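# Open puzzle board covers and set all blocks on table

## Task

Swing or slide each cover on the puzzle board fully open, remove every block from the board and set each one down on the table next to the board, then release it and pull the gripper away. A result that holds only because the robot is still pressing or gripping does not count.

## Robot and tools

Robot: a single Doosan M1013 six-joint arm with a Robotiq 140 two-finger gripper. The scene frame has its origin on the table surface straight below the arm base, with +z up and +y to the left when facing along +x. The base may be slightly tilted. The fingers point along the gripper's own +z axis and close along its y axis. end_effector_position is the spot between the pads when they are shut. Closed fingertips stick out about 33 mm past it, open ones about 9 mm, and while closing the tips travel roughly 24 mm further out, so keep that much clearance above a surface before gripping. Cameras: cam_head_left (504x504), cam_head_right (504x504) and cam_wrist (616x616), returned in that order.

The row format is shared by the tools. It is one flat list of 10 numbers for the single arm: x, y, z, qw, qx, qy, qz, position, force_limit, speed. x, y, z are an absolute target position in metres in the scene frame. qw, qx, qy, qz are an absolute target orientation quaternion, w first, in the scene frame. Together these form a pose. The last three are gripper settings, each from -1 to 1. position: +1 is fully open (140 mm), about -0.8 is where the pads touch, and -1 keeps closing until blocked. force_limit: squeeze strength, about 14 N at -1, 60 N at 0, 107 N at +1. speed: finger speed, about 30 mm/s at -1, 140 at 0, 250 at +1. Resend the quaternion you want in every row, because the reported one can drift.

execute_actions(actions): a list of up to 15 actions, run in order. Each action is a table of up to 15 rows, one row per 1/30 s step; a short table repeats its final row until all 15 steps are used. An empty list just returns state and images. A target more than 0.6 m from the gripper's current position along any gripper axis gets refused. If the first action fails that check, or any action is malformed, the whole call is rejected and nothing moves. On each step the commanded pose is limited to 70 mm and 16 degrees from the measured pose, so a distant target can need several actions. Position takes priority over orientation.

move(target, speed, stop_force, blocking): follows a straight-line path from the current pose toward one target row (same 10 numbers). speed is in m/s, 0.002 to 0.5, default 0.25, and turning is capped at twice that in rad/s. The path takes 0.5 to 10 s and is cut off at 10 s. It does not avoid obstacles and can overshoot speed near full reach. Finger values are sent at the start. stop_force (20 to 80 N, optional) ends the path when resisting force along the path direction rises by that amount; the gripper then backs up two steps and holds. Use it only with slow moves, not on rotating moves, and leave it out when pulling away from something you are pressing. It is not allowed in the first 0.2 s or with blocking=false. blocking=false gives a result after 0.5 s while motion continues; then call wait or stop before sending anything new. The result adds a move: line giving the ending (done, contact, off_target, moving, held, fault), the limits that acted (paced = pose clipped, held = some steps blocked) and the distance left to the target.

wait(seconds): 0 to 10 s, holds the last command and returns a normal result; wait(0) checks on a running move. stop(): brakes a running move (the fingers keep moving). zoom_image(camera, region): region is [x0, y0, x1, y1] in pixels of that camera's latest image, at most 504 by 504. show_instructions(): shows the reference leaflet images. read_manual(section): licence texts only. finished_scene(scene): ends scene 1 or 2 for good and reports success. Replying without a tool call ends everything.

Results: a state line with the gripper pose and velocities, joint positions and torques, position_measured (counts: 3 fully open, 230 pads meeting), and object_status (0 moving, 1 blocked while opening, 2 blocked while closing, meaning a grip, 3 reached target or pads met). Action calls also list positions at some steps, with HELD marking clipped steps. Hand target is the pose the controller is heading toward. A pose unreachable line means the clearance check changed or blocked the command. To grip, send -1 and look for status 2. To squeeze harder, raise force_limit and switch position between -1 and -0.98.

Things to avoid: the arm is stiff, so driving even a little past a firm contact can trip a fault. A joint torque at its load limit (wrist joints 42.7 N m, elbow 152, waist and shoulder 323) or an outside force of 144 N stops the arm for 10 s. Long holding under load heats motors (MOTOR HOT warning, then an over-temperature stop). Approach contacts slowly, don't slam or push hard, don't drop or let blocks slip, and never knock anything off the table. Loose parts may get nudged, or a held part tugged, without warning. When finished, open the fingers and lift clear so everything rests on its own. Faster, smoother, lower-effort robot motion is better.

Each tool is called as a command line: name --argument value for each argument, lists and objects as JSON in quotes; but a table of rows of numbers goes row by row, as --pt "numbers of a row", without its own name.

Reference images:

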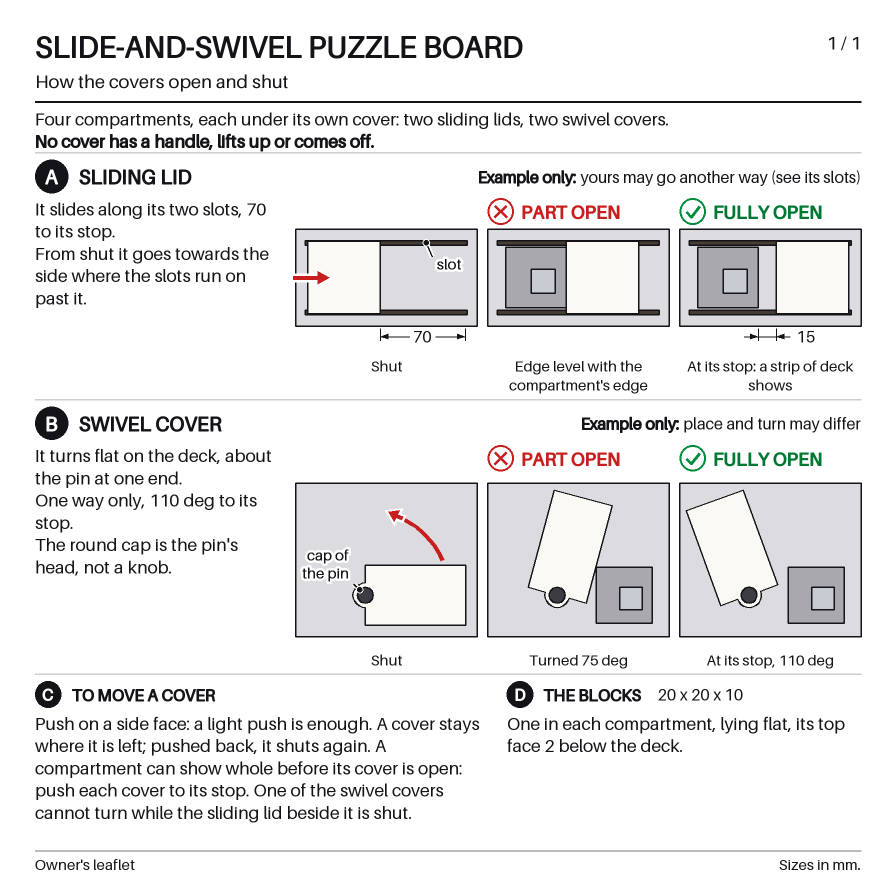

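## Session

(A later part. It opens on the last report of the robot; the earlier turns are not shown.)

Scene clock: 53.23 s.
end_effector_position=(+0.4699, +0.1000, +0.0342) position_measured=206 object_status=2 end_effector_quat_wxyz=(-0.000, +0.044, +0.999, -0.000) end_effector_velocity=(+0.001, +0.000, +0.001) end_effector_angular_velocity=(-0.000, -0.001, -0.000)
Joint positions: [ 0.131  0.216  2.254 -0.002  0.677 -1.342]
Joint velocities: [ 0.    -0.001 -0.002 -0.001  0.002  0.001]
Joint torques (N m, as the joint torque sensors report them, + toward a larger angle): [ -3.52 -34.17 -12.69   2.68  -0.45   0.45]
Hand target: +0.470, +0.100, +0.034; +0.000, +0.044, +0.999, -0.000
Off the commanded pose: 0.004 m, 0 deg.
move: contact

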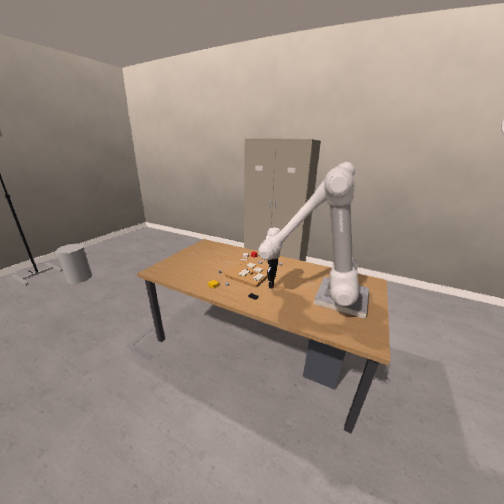

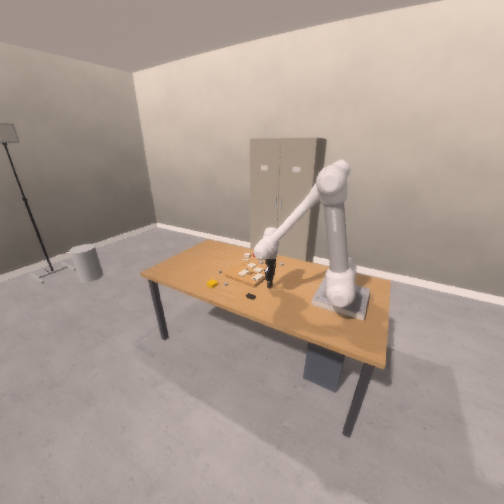

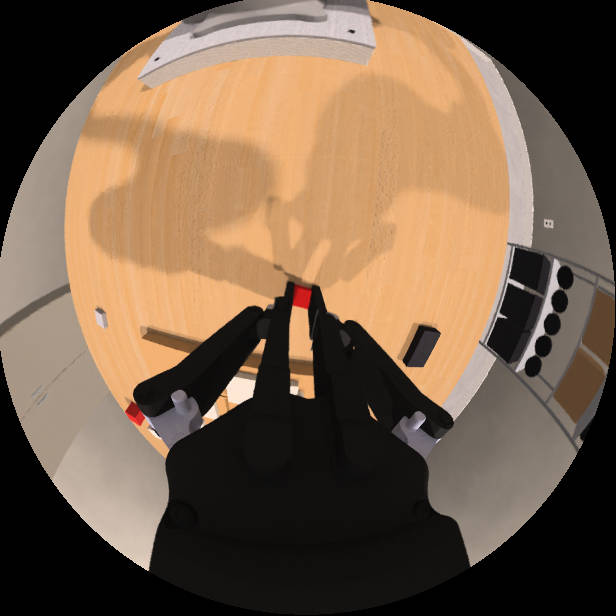

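move --target '[0.47,0.1,0.0345,0,0.044,0.999,0,-0.4,0,0]'

move --target '[0.47,0.1,0.09,0,0.044,0.999,0,-0.4,0,0]'

move --target '[0.662,0.085,0.08,0,0.044,0.999,0,-1,0,0]'

move --target '[0.662,0.085,0.0595,0,0.044,0.999,0,-1,0,0]' --speed 0.03

move --target '[0.72,0.09,0.0595,0,0.044,0.999,0,-1,0,0]' --speed 0.03

Scene clock: 54.23 s.
end_effector_position=(+0.4700, +0.1000, +0.0345) position_measured=179 object_status=3 end_effector_quat_wxyz=(+0.000, +0.044, +0.999, -0.000) end_effector_velocity=(+0.000, +0.000, +0.000) end_effector_angular_velocity=(+0.000, -0.000, +0.001)
Joint positions: [ 0.131  0.215  2.253 -0.002  0.678 -1.342]
Joint velocities: [ 0.     0.    -0.001  0.     0.    -0.001]
Joint torques (N m, as the joint torque sensors report them, + toward a larger angle): [ -1.4  -45.62 -23.8    2.89   0.01   0.02]
Hand target: +0.470, +0.100, +0.035; -0.000, +0.044, +0.999, -0.000
Off the commanded pose: 0.000 m, 0 deg.
move: done

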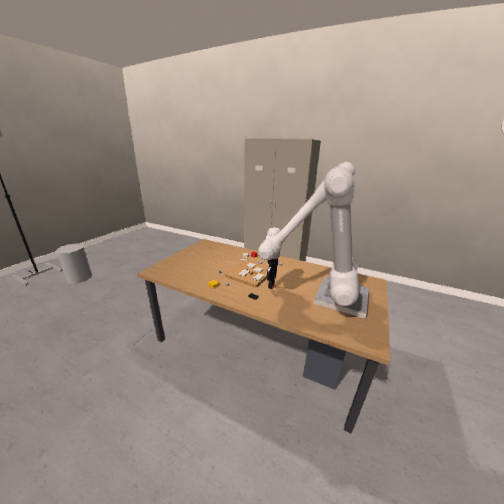

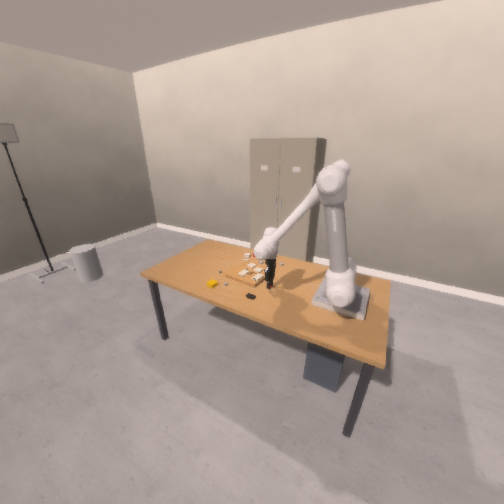

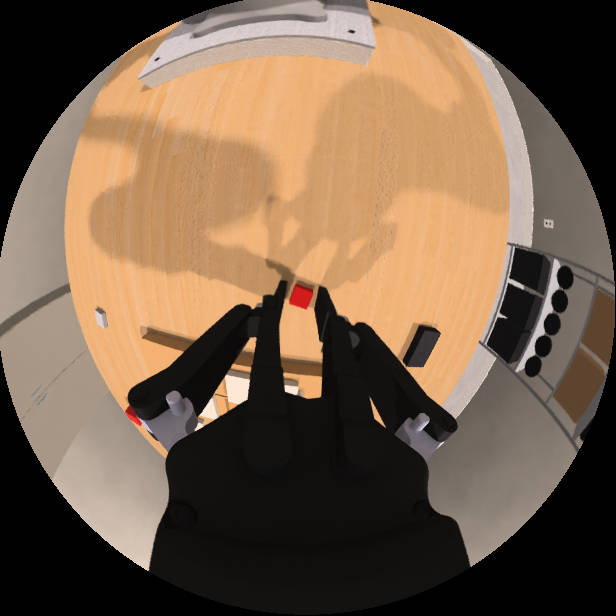

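Scene clock: 54.93 s.
end_effector_position=(+0.4700, +0.1000, +0.0900) position_measured=179 object_status=3 end_effector_quat_wxyz=(-0.000, +0.044, +0.999, +0.000) end_effector_velocity=(+0.001, +0.001, +0.001) end_effector_angular_velocity=(+0.000, -0.002, +0.002)
Joint positions: [ 0.131  0.131  2.213 -0.002  0.802 -1.343]
Joint velocities: [ 0.001 -0.001 -0.002 -0.    -0.    -0.001]
Joint torques (N m, as the joint torque sensors report them, + toward a larger angle): [ -1.57 -41.76 -28.27   3.     0.18   0.28]
Hand target: +0.470, +0.100, +0.090; -0.000, +0.044, +0.999, +0.000
Off the commanded pose: 0.000 m, 0 deg.
move: done

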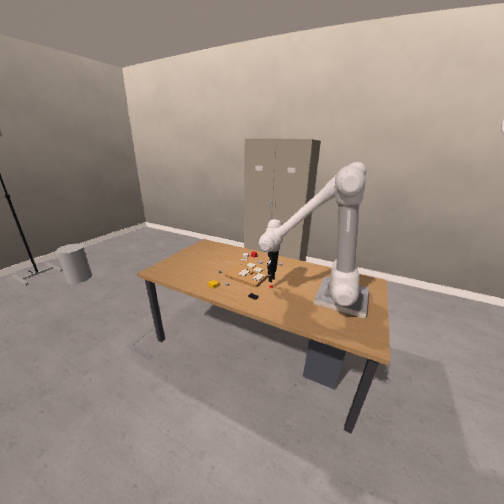

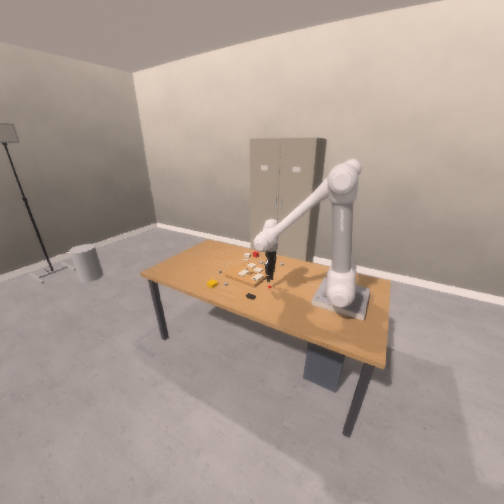

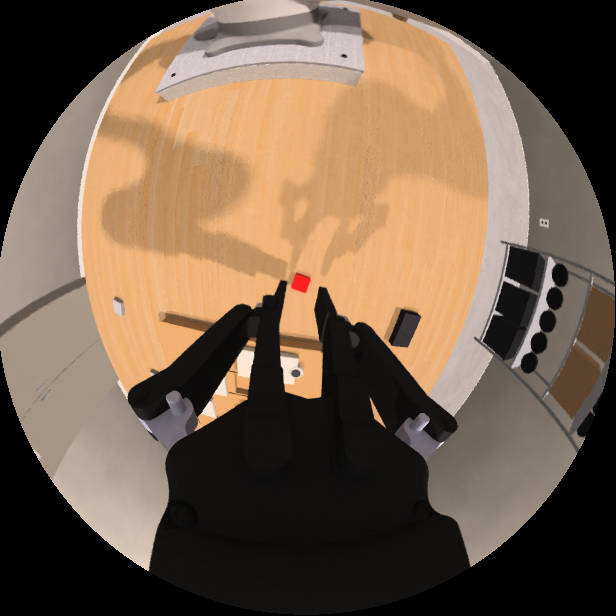

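Scene clock: 56.07 s.
end_effector_position=(+0.6620, +0.0851, +0.0798) position_measured=233 object_status=3 end_effector_quat_wxyz=(+0.000, +0.044, +0.999, -0.000) end_effector_velocity=(-0.000, -0.001, -0.001) end_effector_angular_velocity=(-0.000, +0.001, -0.001)
Joint positions: [ 0.069  0.397  1.871 -0.002  0.878 -1.404]
Joint velocities: [-0.002  0.001  0.     0.    -0.    -0.001]
Joint torques (N m, as the joint torque sensors report them, + toward a larger angle): [ -1.89 -69.13 -30.94   3.48   0.09   0.07]
Hand target: +0.662, +0.085, +0.080; +0.000, +0.044, +0.999, +0.000
Off the commanded pose: 0.000 m, 0 deg.
move: done

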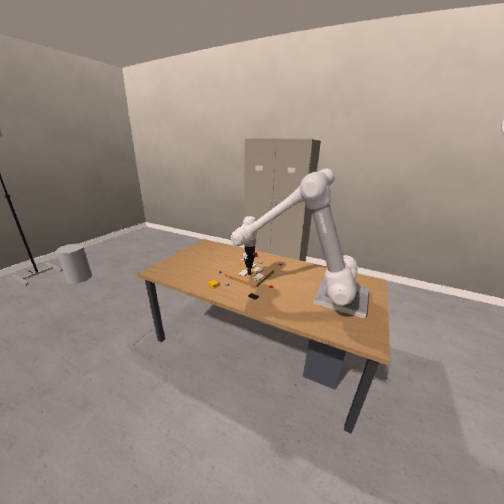

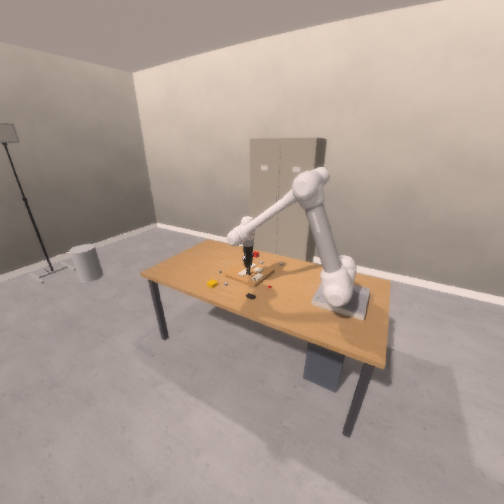

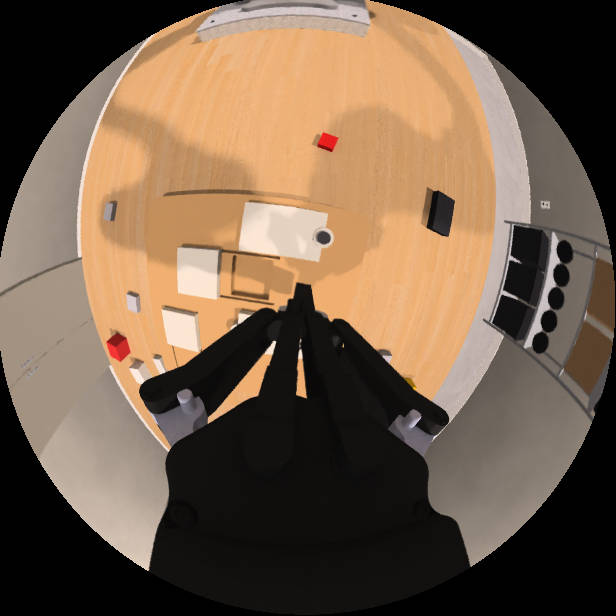

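Scene clock: 56.97 s.
end_effector_position=(+0.6620, +0.0850, +0.0595) position_measured=233 object_status=3 end_effector_quat_wxyz=(-0.000, +0.044, +0.999, -0.000) end_effector_velocity=(+0.000, -0.000, +0.000) end_effector_angular_velocity=(+0.000, -0.000, +0.001)
Joint positions: [ 0.069  0.419  1.884 -0.002  0.843 -1.404]
Joint velocities: [-0.     0.    -0.001  0.     0.    -0.001]
Joint torques (N m, as the joint torque sensors report them, + toward a larger angle): [  0.52 -70.21 -29.9    3.44   0.3   -0.07]
Hand target: +0.662, +0.085, +0.059; +0.000, +0.044, +0.999, -0.000
Off the commanded pose: 0.000 m, 0 deg.
move: done

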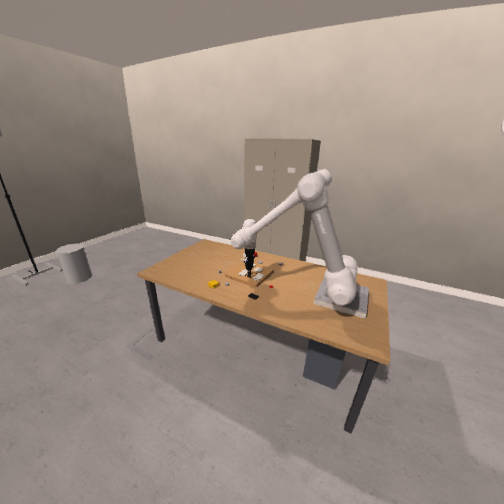

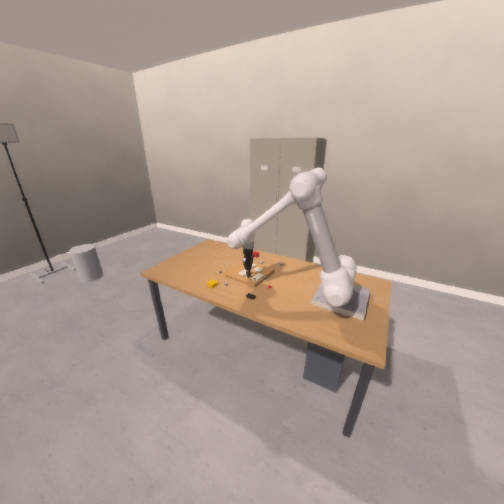

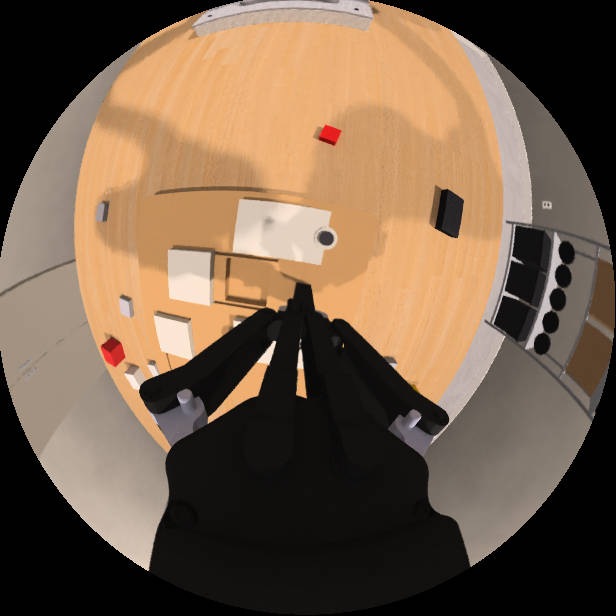

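Scene clock: 59.13 s.
end_effector_position=(+0.7200, +0.0901, +0.0594) position_measured=233 object_status=3 end_effector_quat_wxyz=(-0.000, +0.044, +0.999, +0.000) end_effector_velocity=(+0.000, +0.000, +0.000) end_effector_angular_velocity=(-0.000, +0.000, +0.001)
Joint positions: [ 0.07   0.493  1.763 -0.002  0.89  -1.404]
Joint velocities: [ 0.     0.    -0.001 -0.     0.001 -0.001]
Joint torques (N m, as the joint torque sensors report them, + toward a larger angle): [ -1.5  -76.54 -30.79   3.36  -0.22  -0.26]
Hand target: +0.720, +0.090, +0.059; -0.000, +0.044, +0.999, +0.000
Off the commanded pose: 0.000 m, 0 deg.
move: done

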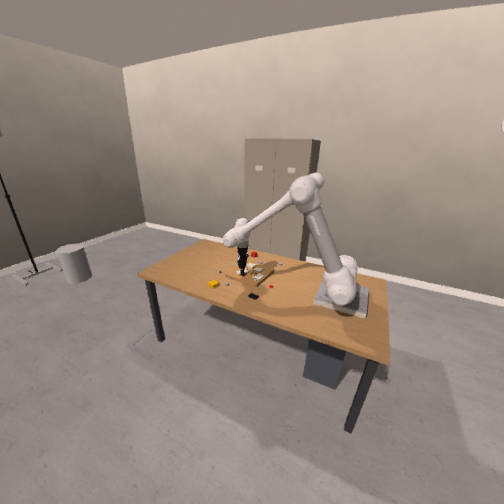

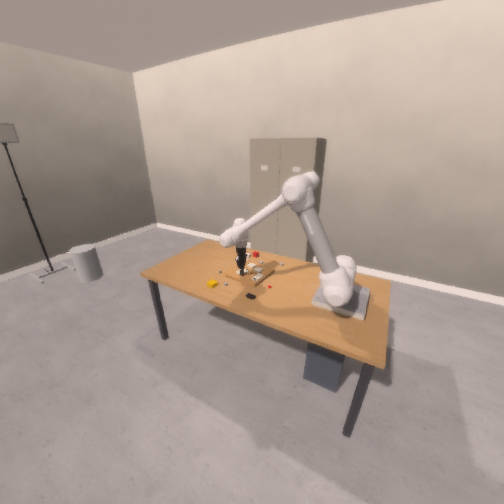

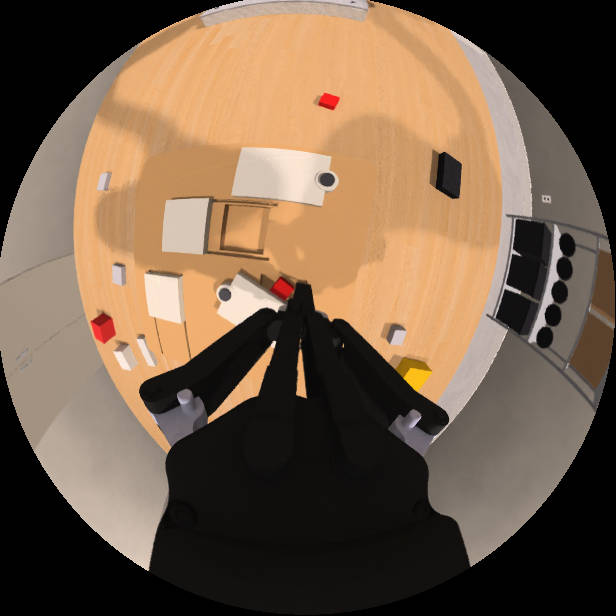

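move --target '[0.745,0.083,0.0595,0,0.044,0.999,0,-1,0,0]' --speed 0.03

move --target '[0.785,0.051,0.0595,0,0.044,0.999,0,-1,0,0]' --speed 0.03

move --target '[0.798,0.009,0.0595,0,0.044,0.999,0,-1,0,0]' --speed 0.02

move --target '[0.78,0.06,0.063,0,0.044,0.999,0,-1,0,0]' --speed 0.1

move --target '[0.745,0.066,0.063,0,0.044,0.999,0,-0.45,0,0]' --speed 0.1

zoom_image --camera "cam_wrist" --region '[230,230,380,330]'

Scene clock: 60.47 s.
end_effector_position=(+0.7450, +0.0830, +0.0595) position_measured=233 object_status=3 end_effector_quat_wxyz=(-0.000, +0.044, +0.999, +0.000) end_effector_velocity=(+0.000, -0.000, +0.000) end_effector_angular_velocity=(+0.000, +0.000, -0.002)
Joint positions: [ 0.058  0.524  1.711 -0.002  0.911 -1.416]
Joint velocities: [-0.001 -0.    -0.     0.     0.001  0.001]
Joint torques (N m, as the joint torque sensors report them, + toward a larger angle): [ -2.33 -79.11 -30.45   3.63  -0.12   0.07]
Hand target: +0.745, +0.083, +0.059; +0.000, +0.044, +0.999, +0.000
Off the commanded pose: 0.000 m, 0 deg.
move: done

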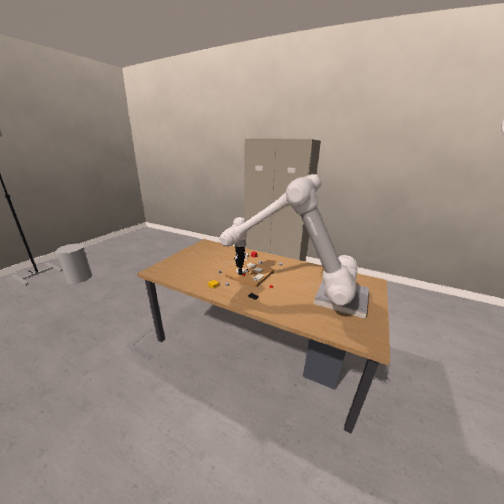

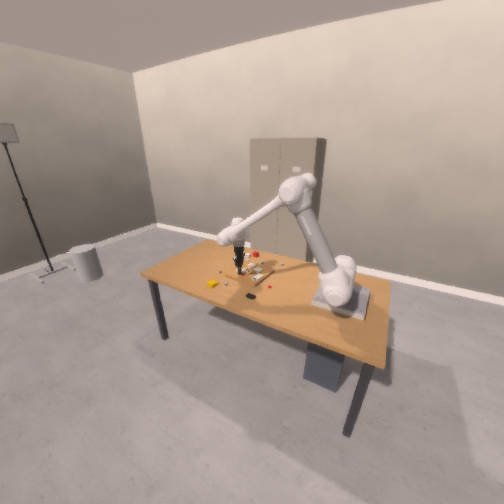

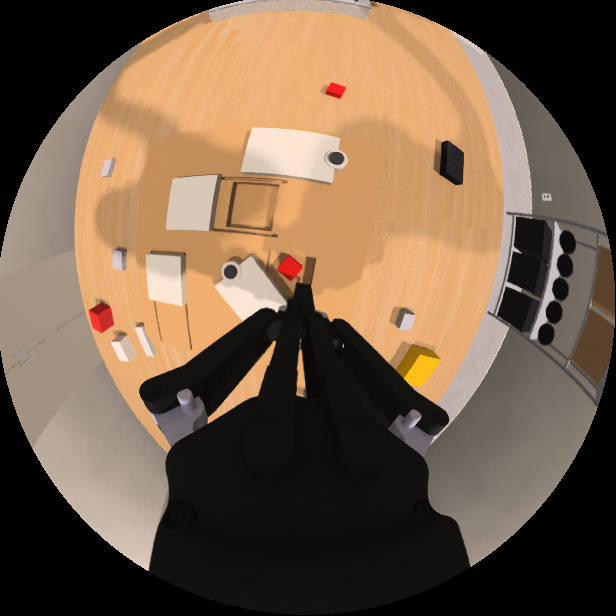

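Scene clock: 62.40 s.
end_effector_position=(+0.7850, +0.0510, +0.0595) position_measured=233 object_status=3 end_effector_quat_wxyz=(+0.000, +0.044, +0.999, +0.000) end_effector_velocity=(+0.001, -0.000, +0.001) end_effector_angular_velocity=(-0.000, -0.001, +0.001)
Joint positions: [ 0.014  0.572  1.628 -0.002  0.946 -1.46 ]
Joint velocities: [-0.     0.    -0.001 -0.     0.    -0.001]
Joint torques (N m, as the joint torque sensors report them, + toward a larger angle): [ -2.   -86.66 -31.74   3.68   0.05   0.25]
Hand target: +0.785, +0.051, +0.059; +0.000, +0.044, +0.999, +0.000
Off the commanded pose: 0.000 m, 0 deg.
move: done

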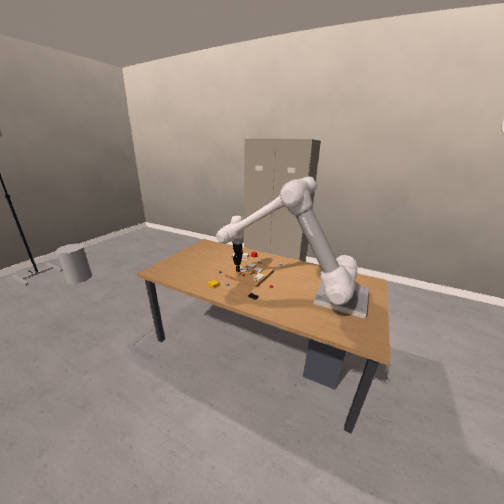

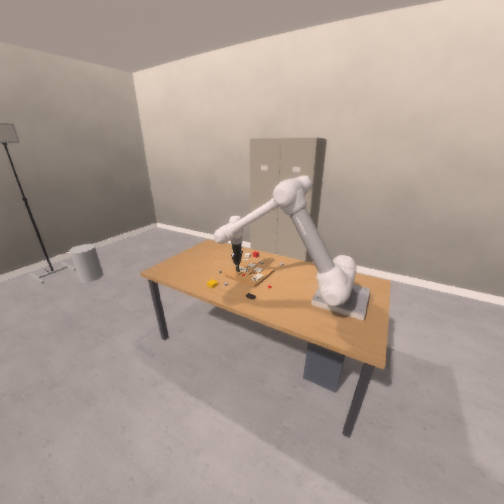

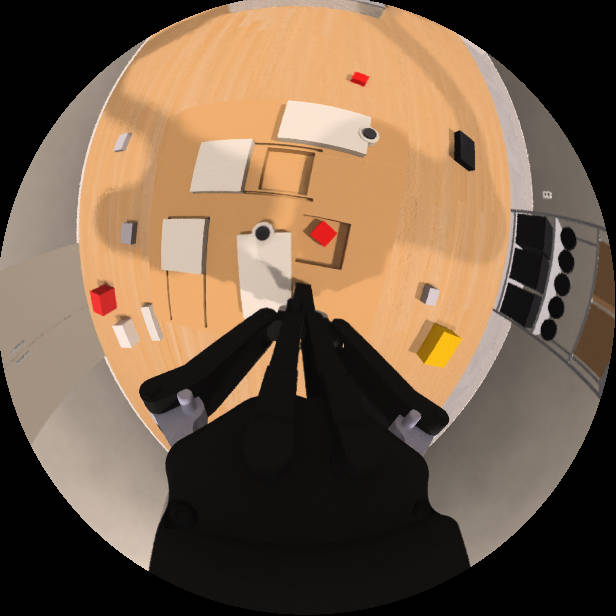

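Scene clock: 64.83 s.
end_effector_position=(+0.7980, +0.0090, +0.0595) position_measured=233 object_status=3 end_effector_quat_wxyz=(+0.000, +0.044, +0.999, +0.000) end_effector_velocity=(+0.000, +0.001, -0.000) end_effector_angular_velocity=(+0.000, -0.000, +0.001)
Joint positions: [-0.039  0.587  1.602 -0.003  0.957 -1.512]
Joint velocities: [ 0.001 -0.     0.     0.    -0.     0.   ]
Joint torques (N m, as the joint torque sensors report them, + toward a larger angle): [ -6.95 -87.43 -33.01   2.22  -0.11  -0.17]
Hand target: +0.798, +0.009, +0.059; +0.000, +0.044, +0.999, +0.000
Off the commanded pose: 0.000 m, 0 deg.
move: done

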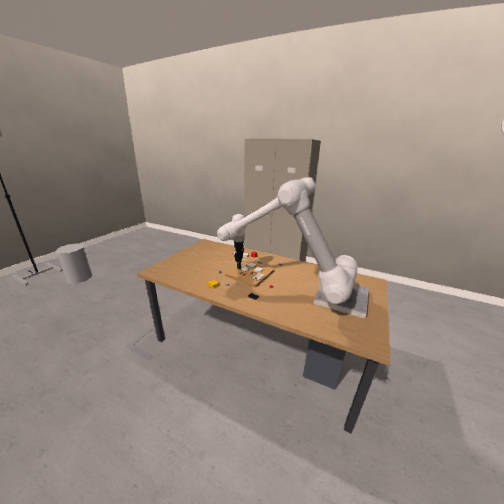

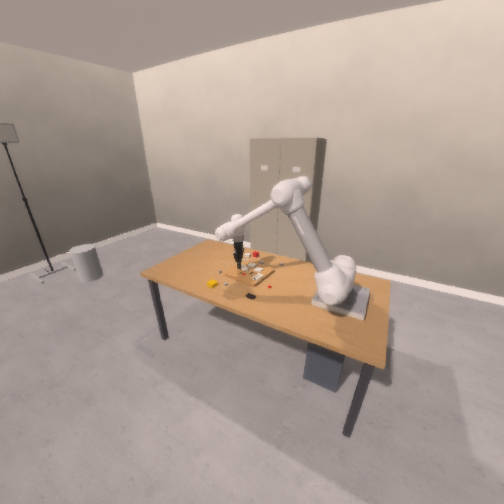

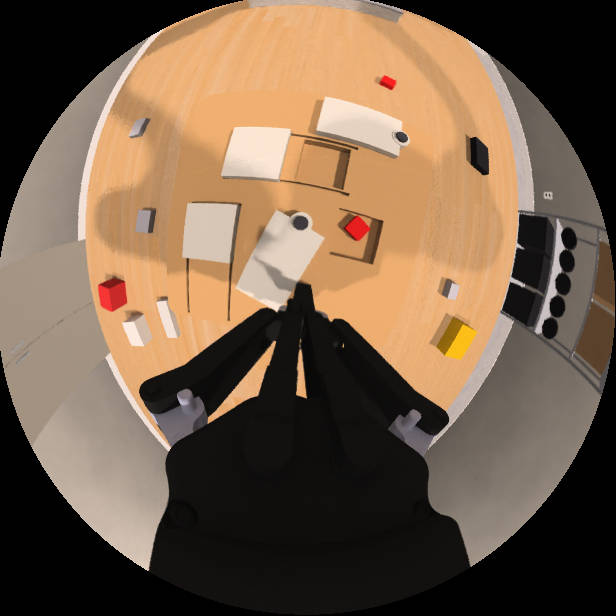

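Scene clock: 65.67 s.
end_effector_position=(+0.7800, +0.0600, +0.0630) position_measured=233 object_status=3 end_effector_quat_wxyz=(-0.000, +0.044, +0.999, +0.000) end_effector_velocity=(-0.001, -0.001, -0.000) end_effector_angular_velocity=(-0.000, +0.001, +0.000)
Joint positions: [ 0.025  0.563  1.636 -0.002  0.947 -1.448]
Joint velocities: [-0.001  0.     0.001 -0.     0.    -0.001]
Joint torques (N m, as the joint torque sensors report them, + toward a larger angle): [ -2.03 -83.89 -31.52   3.5    0.19   0.04]
Hand target: +0.780, +0.060, +0.063; -0.000, +0.044, +0.999, -0.000
Off the commanded pose: 0.000 m, 0 deg.
move: done

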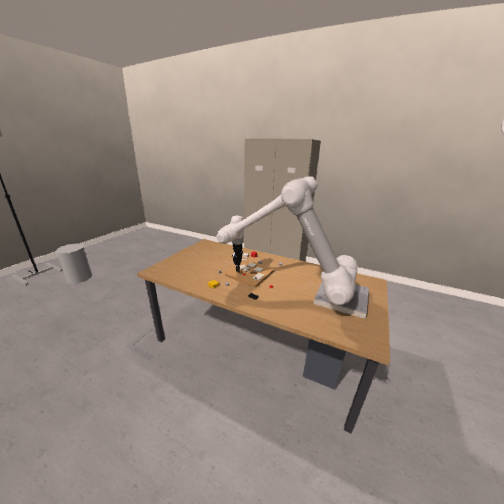

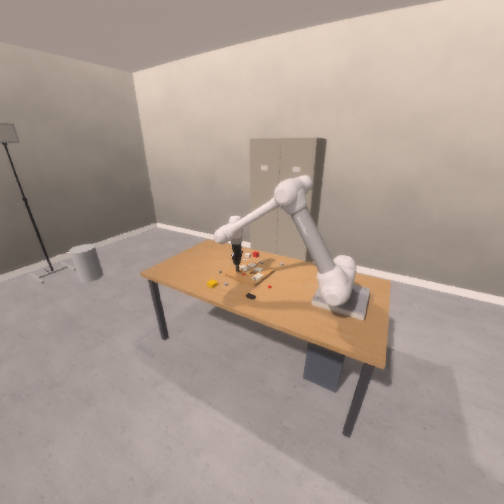

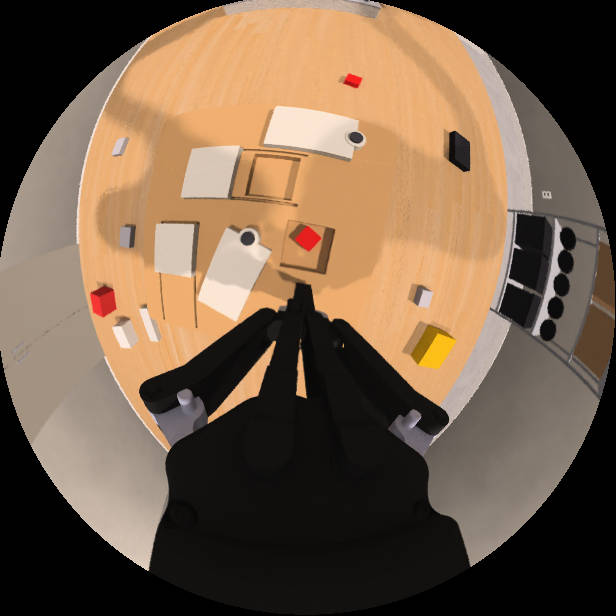

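Scene clock: 66.40 s.
end_effector_position=(+0.7450, +0.0660, +0.0630) position_measured=186 object_status=3 end_effector_quat_wxyz=(-0.000, +0.044, +0.999, +0.000) end_effector_velocity=(-0.000, -0.000, -0.000) end_effector_angular_velocity=(+0.000, +0.000, +0.002)
Joint positions: [ 0.035  0.518  1.712 -0.002  0.915 -1.438]
Joint velocities: [-0.    -0.     0.001  0.    -0.    -0.002]
Joint torques (N m, as the joint torque sensors report them, + toward a larger angle): [ -1.25 -81.13 -30.44   3.69   0.46   0.2 ]
Hand target: +0.745, +0.066, +0.063; -0.000, +0.044, +0.999, -0.000
Off the commanded pose: 0.000 m, 0 deg.
move: done

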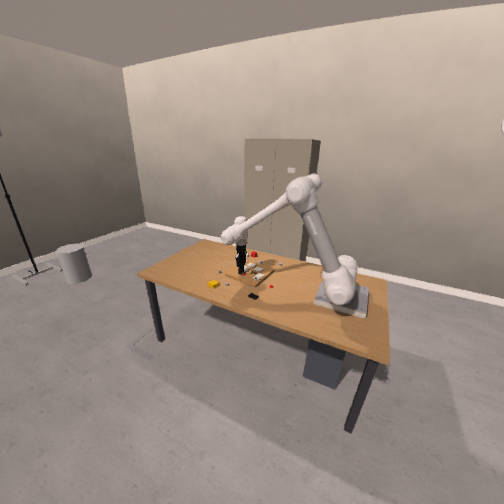

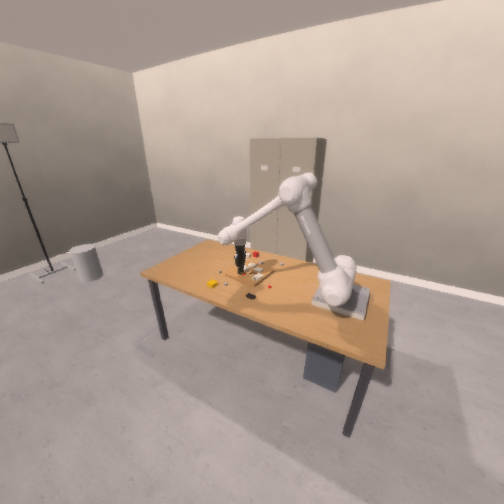

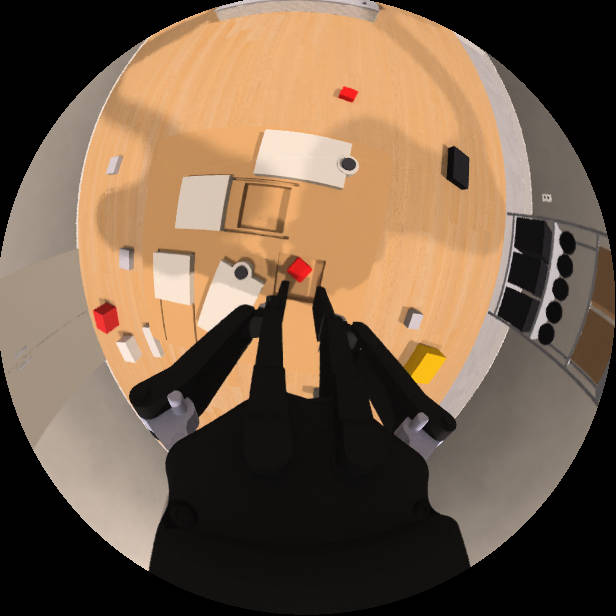

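Region (230, 230, 380, 330) of cam_wrist's 616x616 image, scaled by 3.360, with more detail than that image has.

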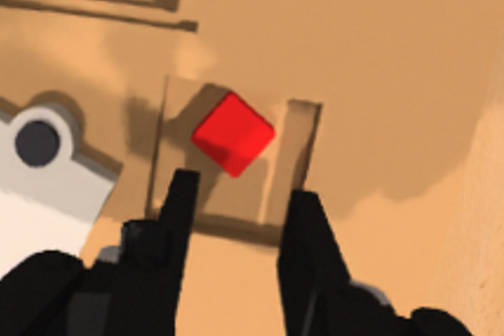

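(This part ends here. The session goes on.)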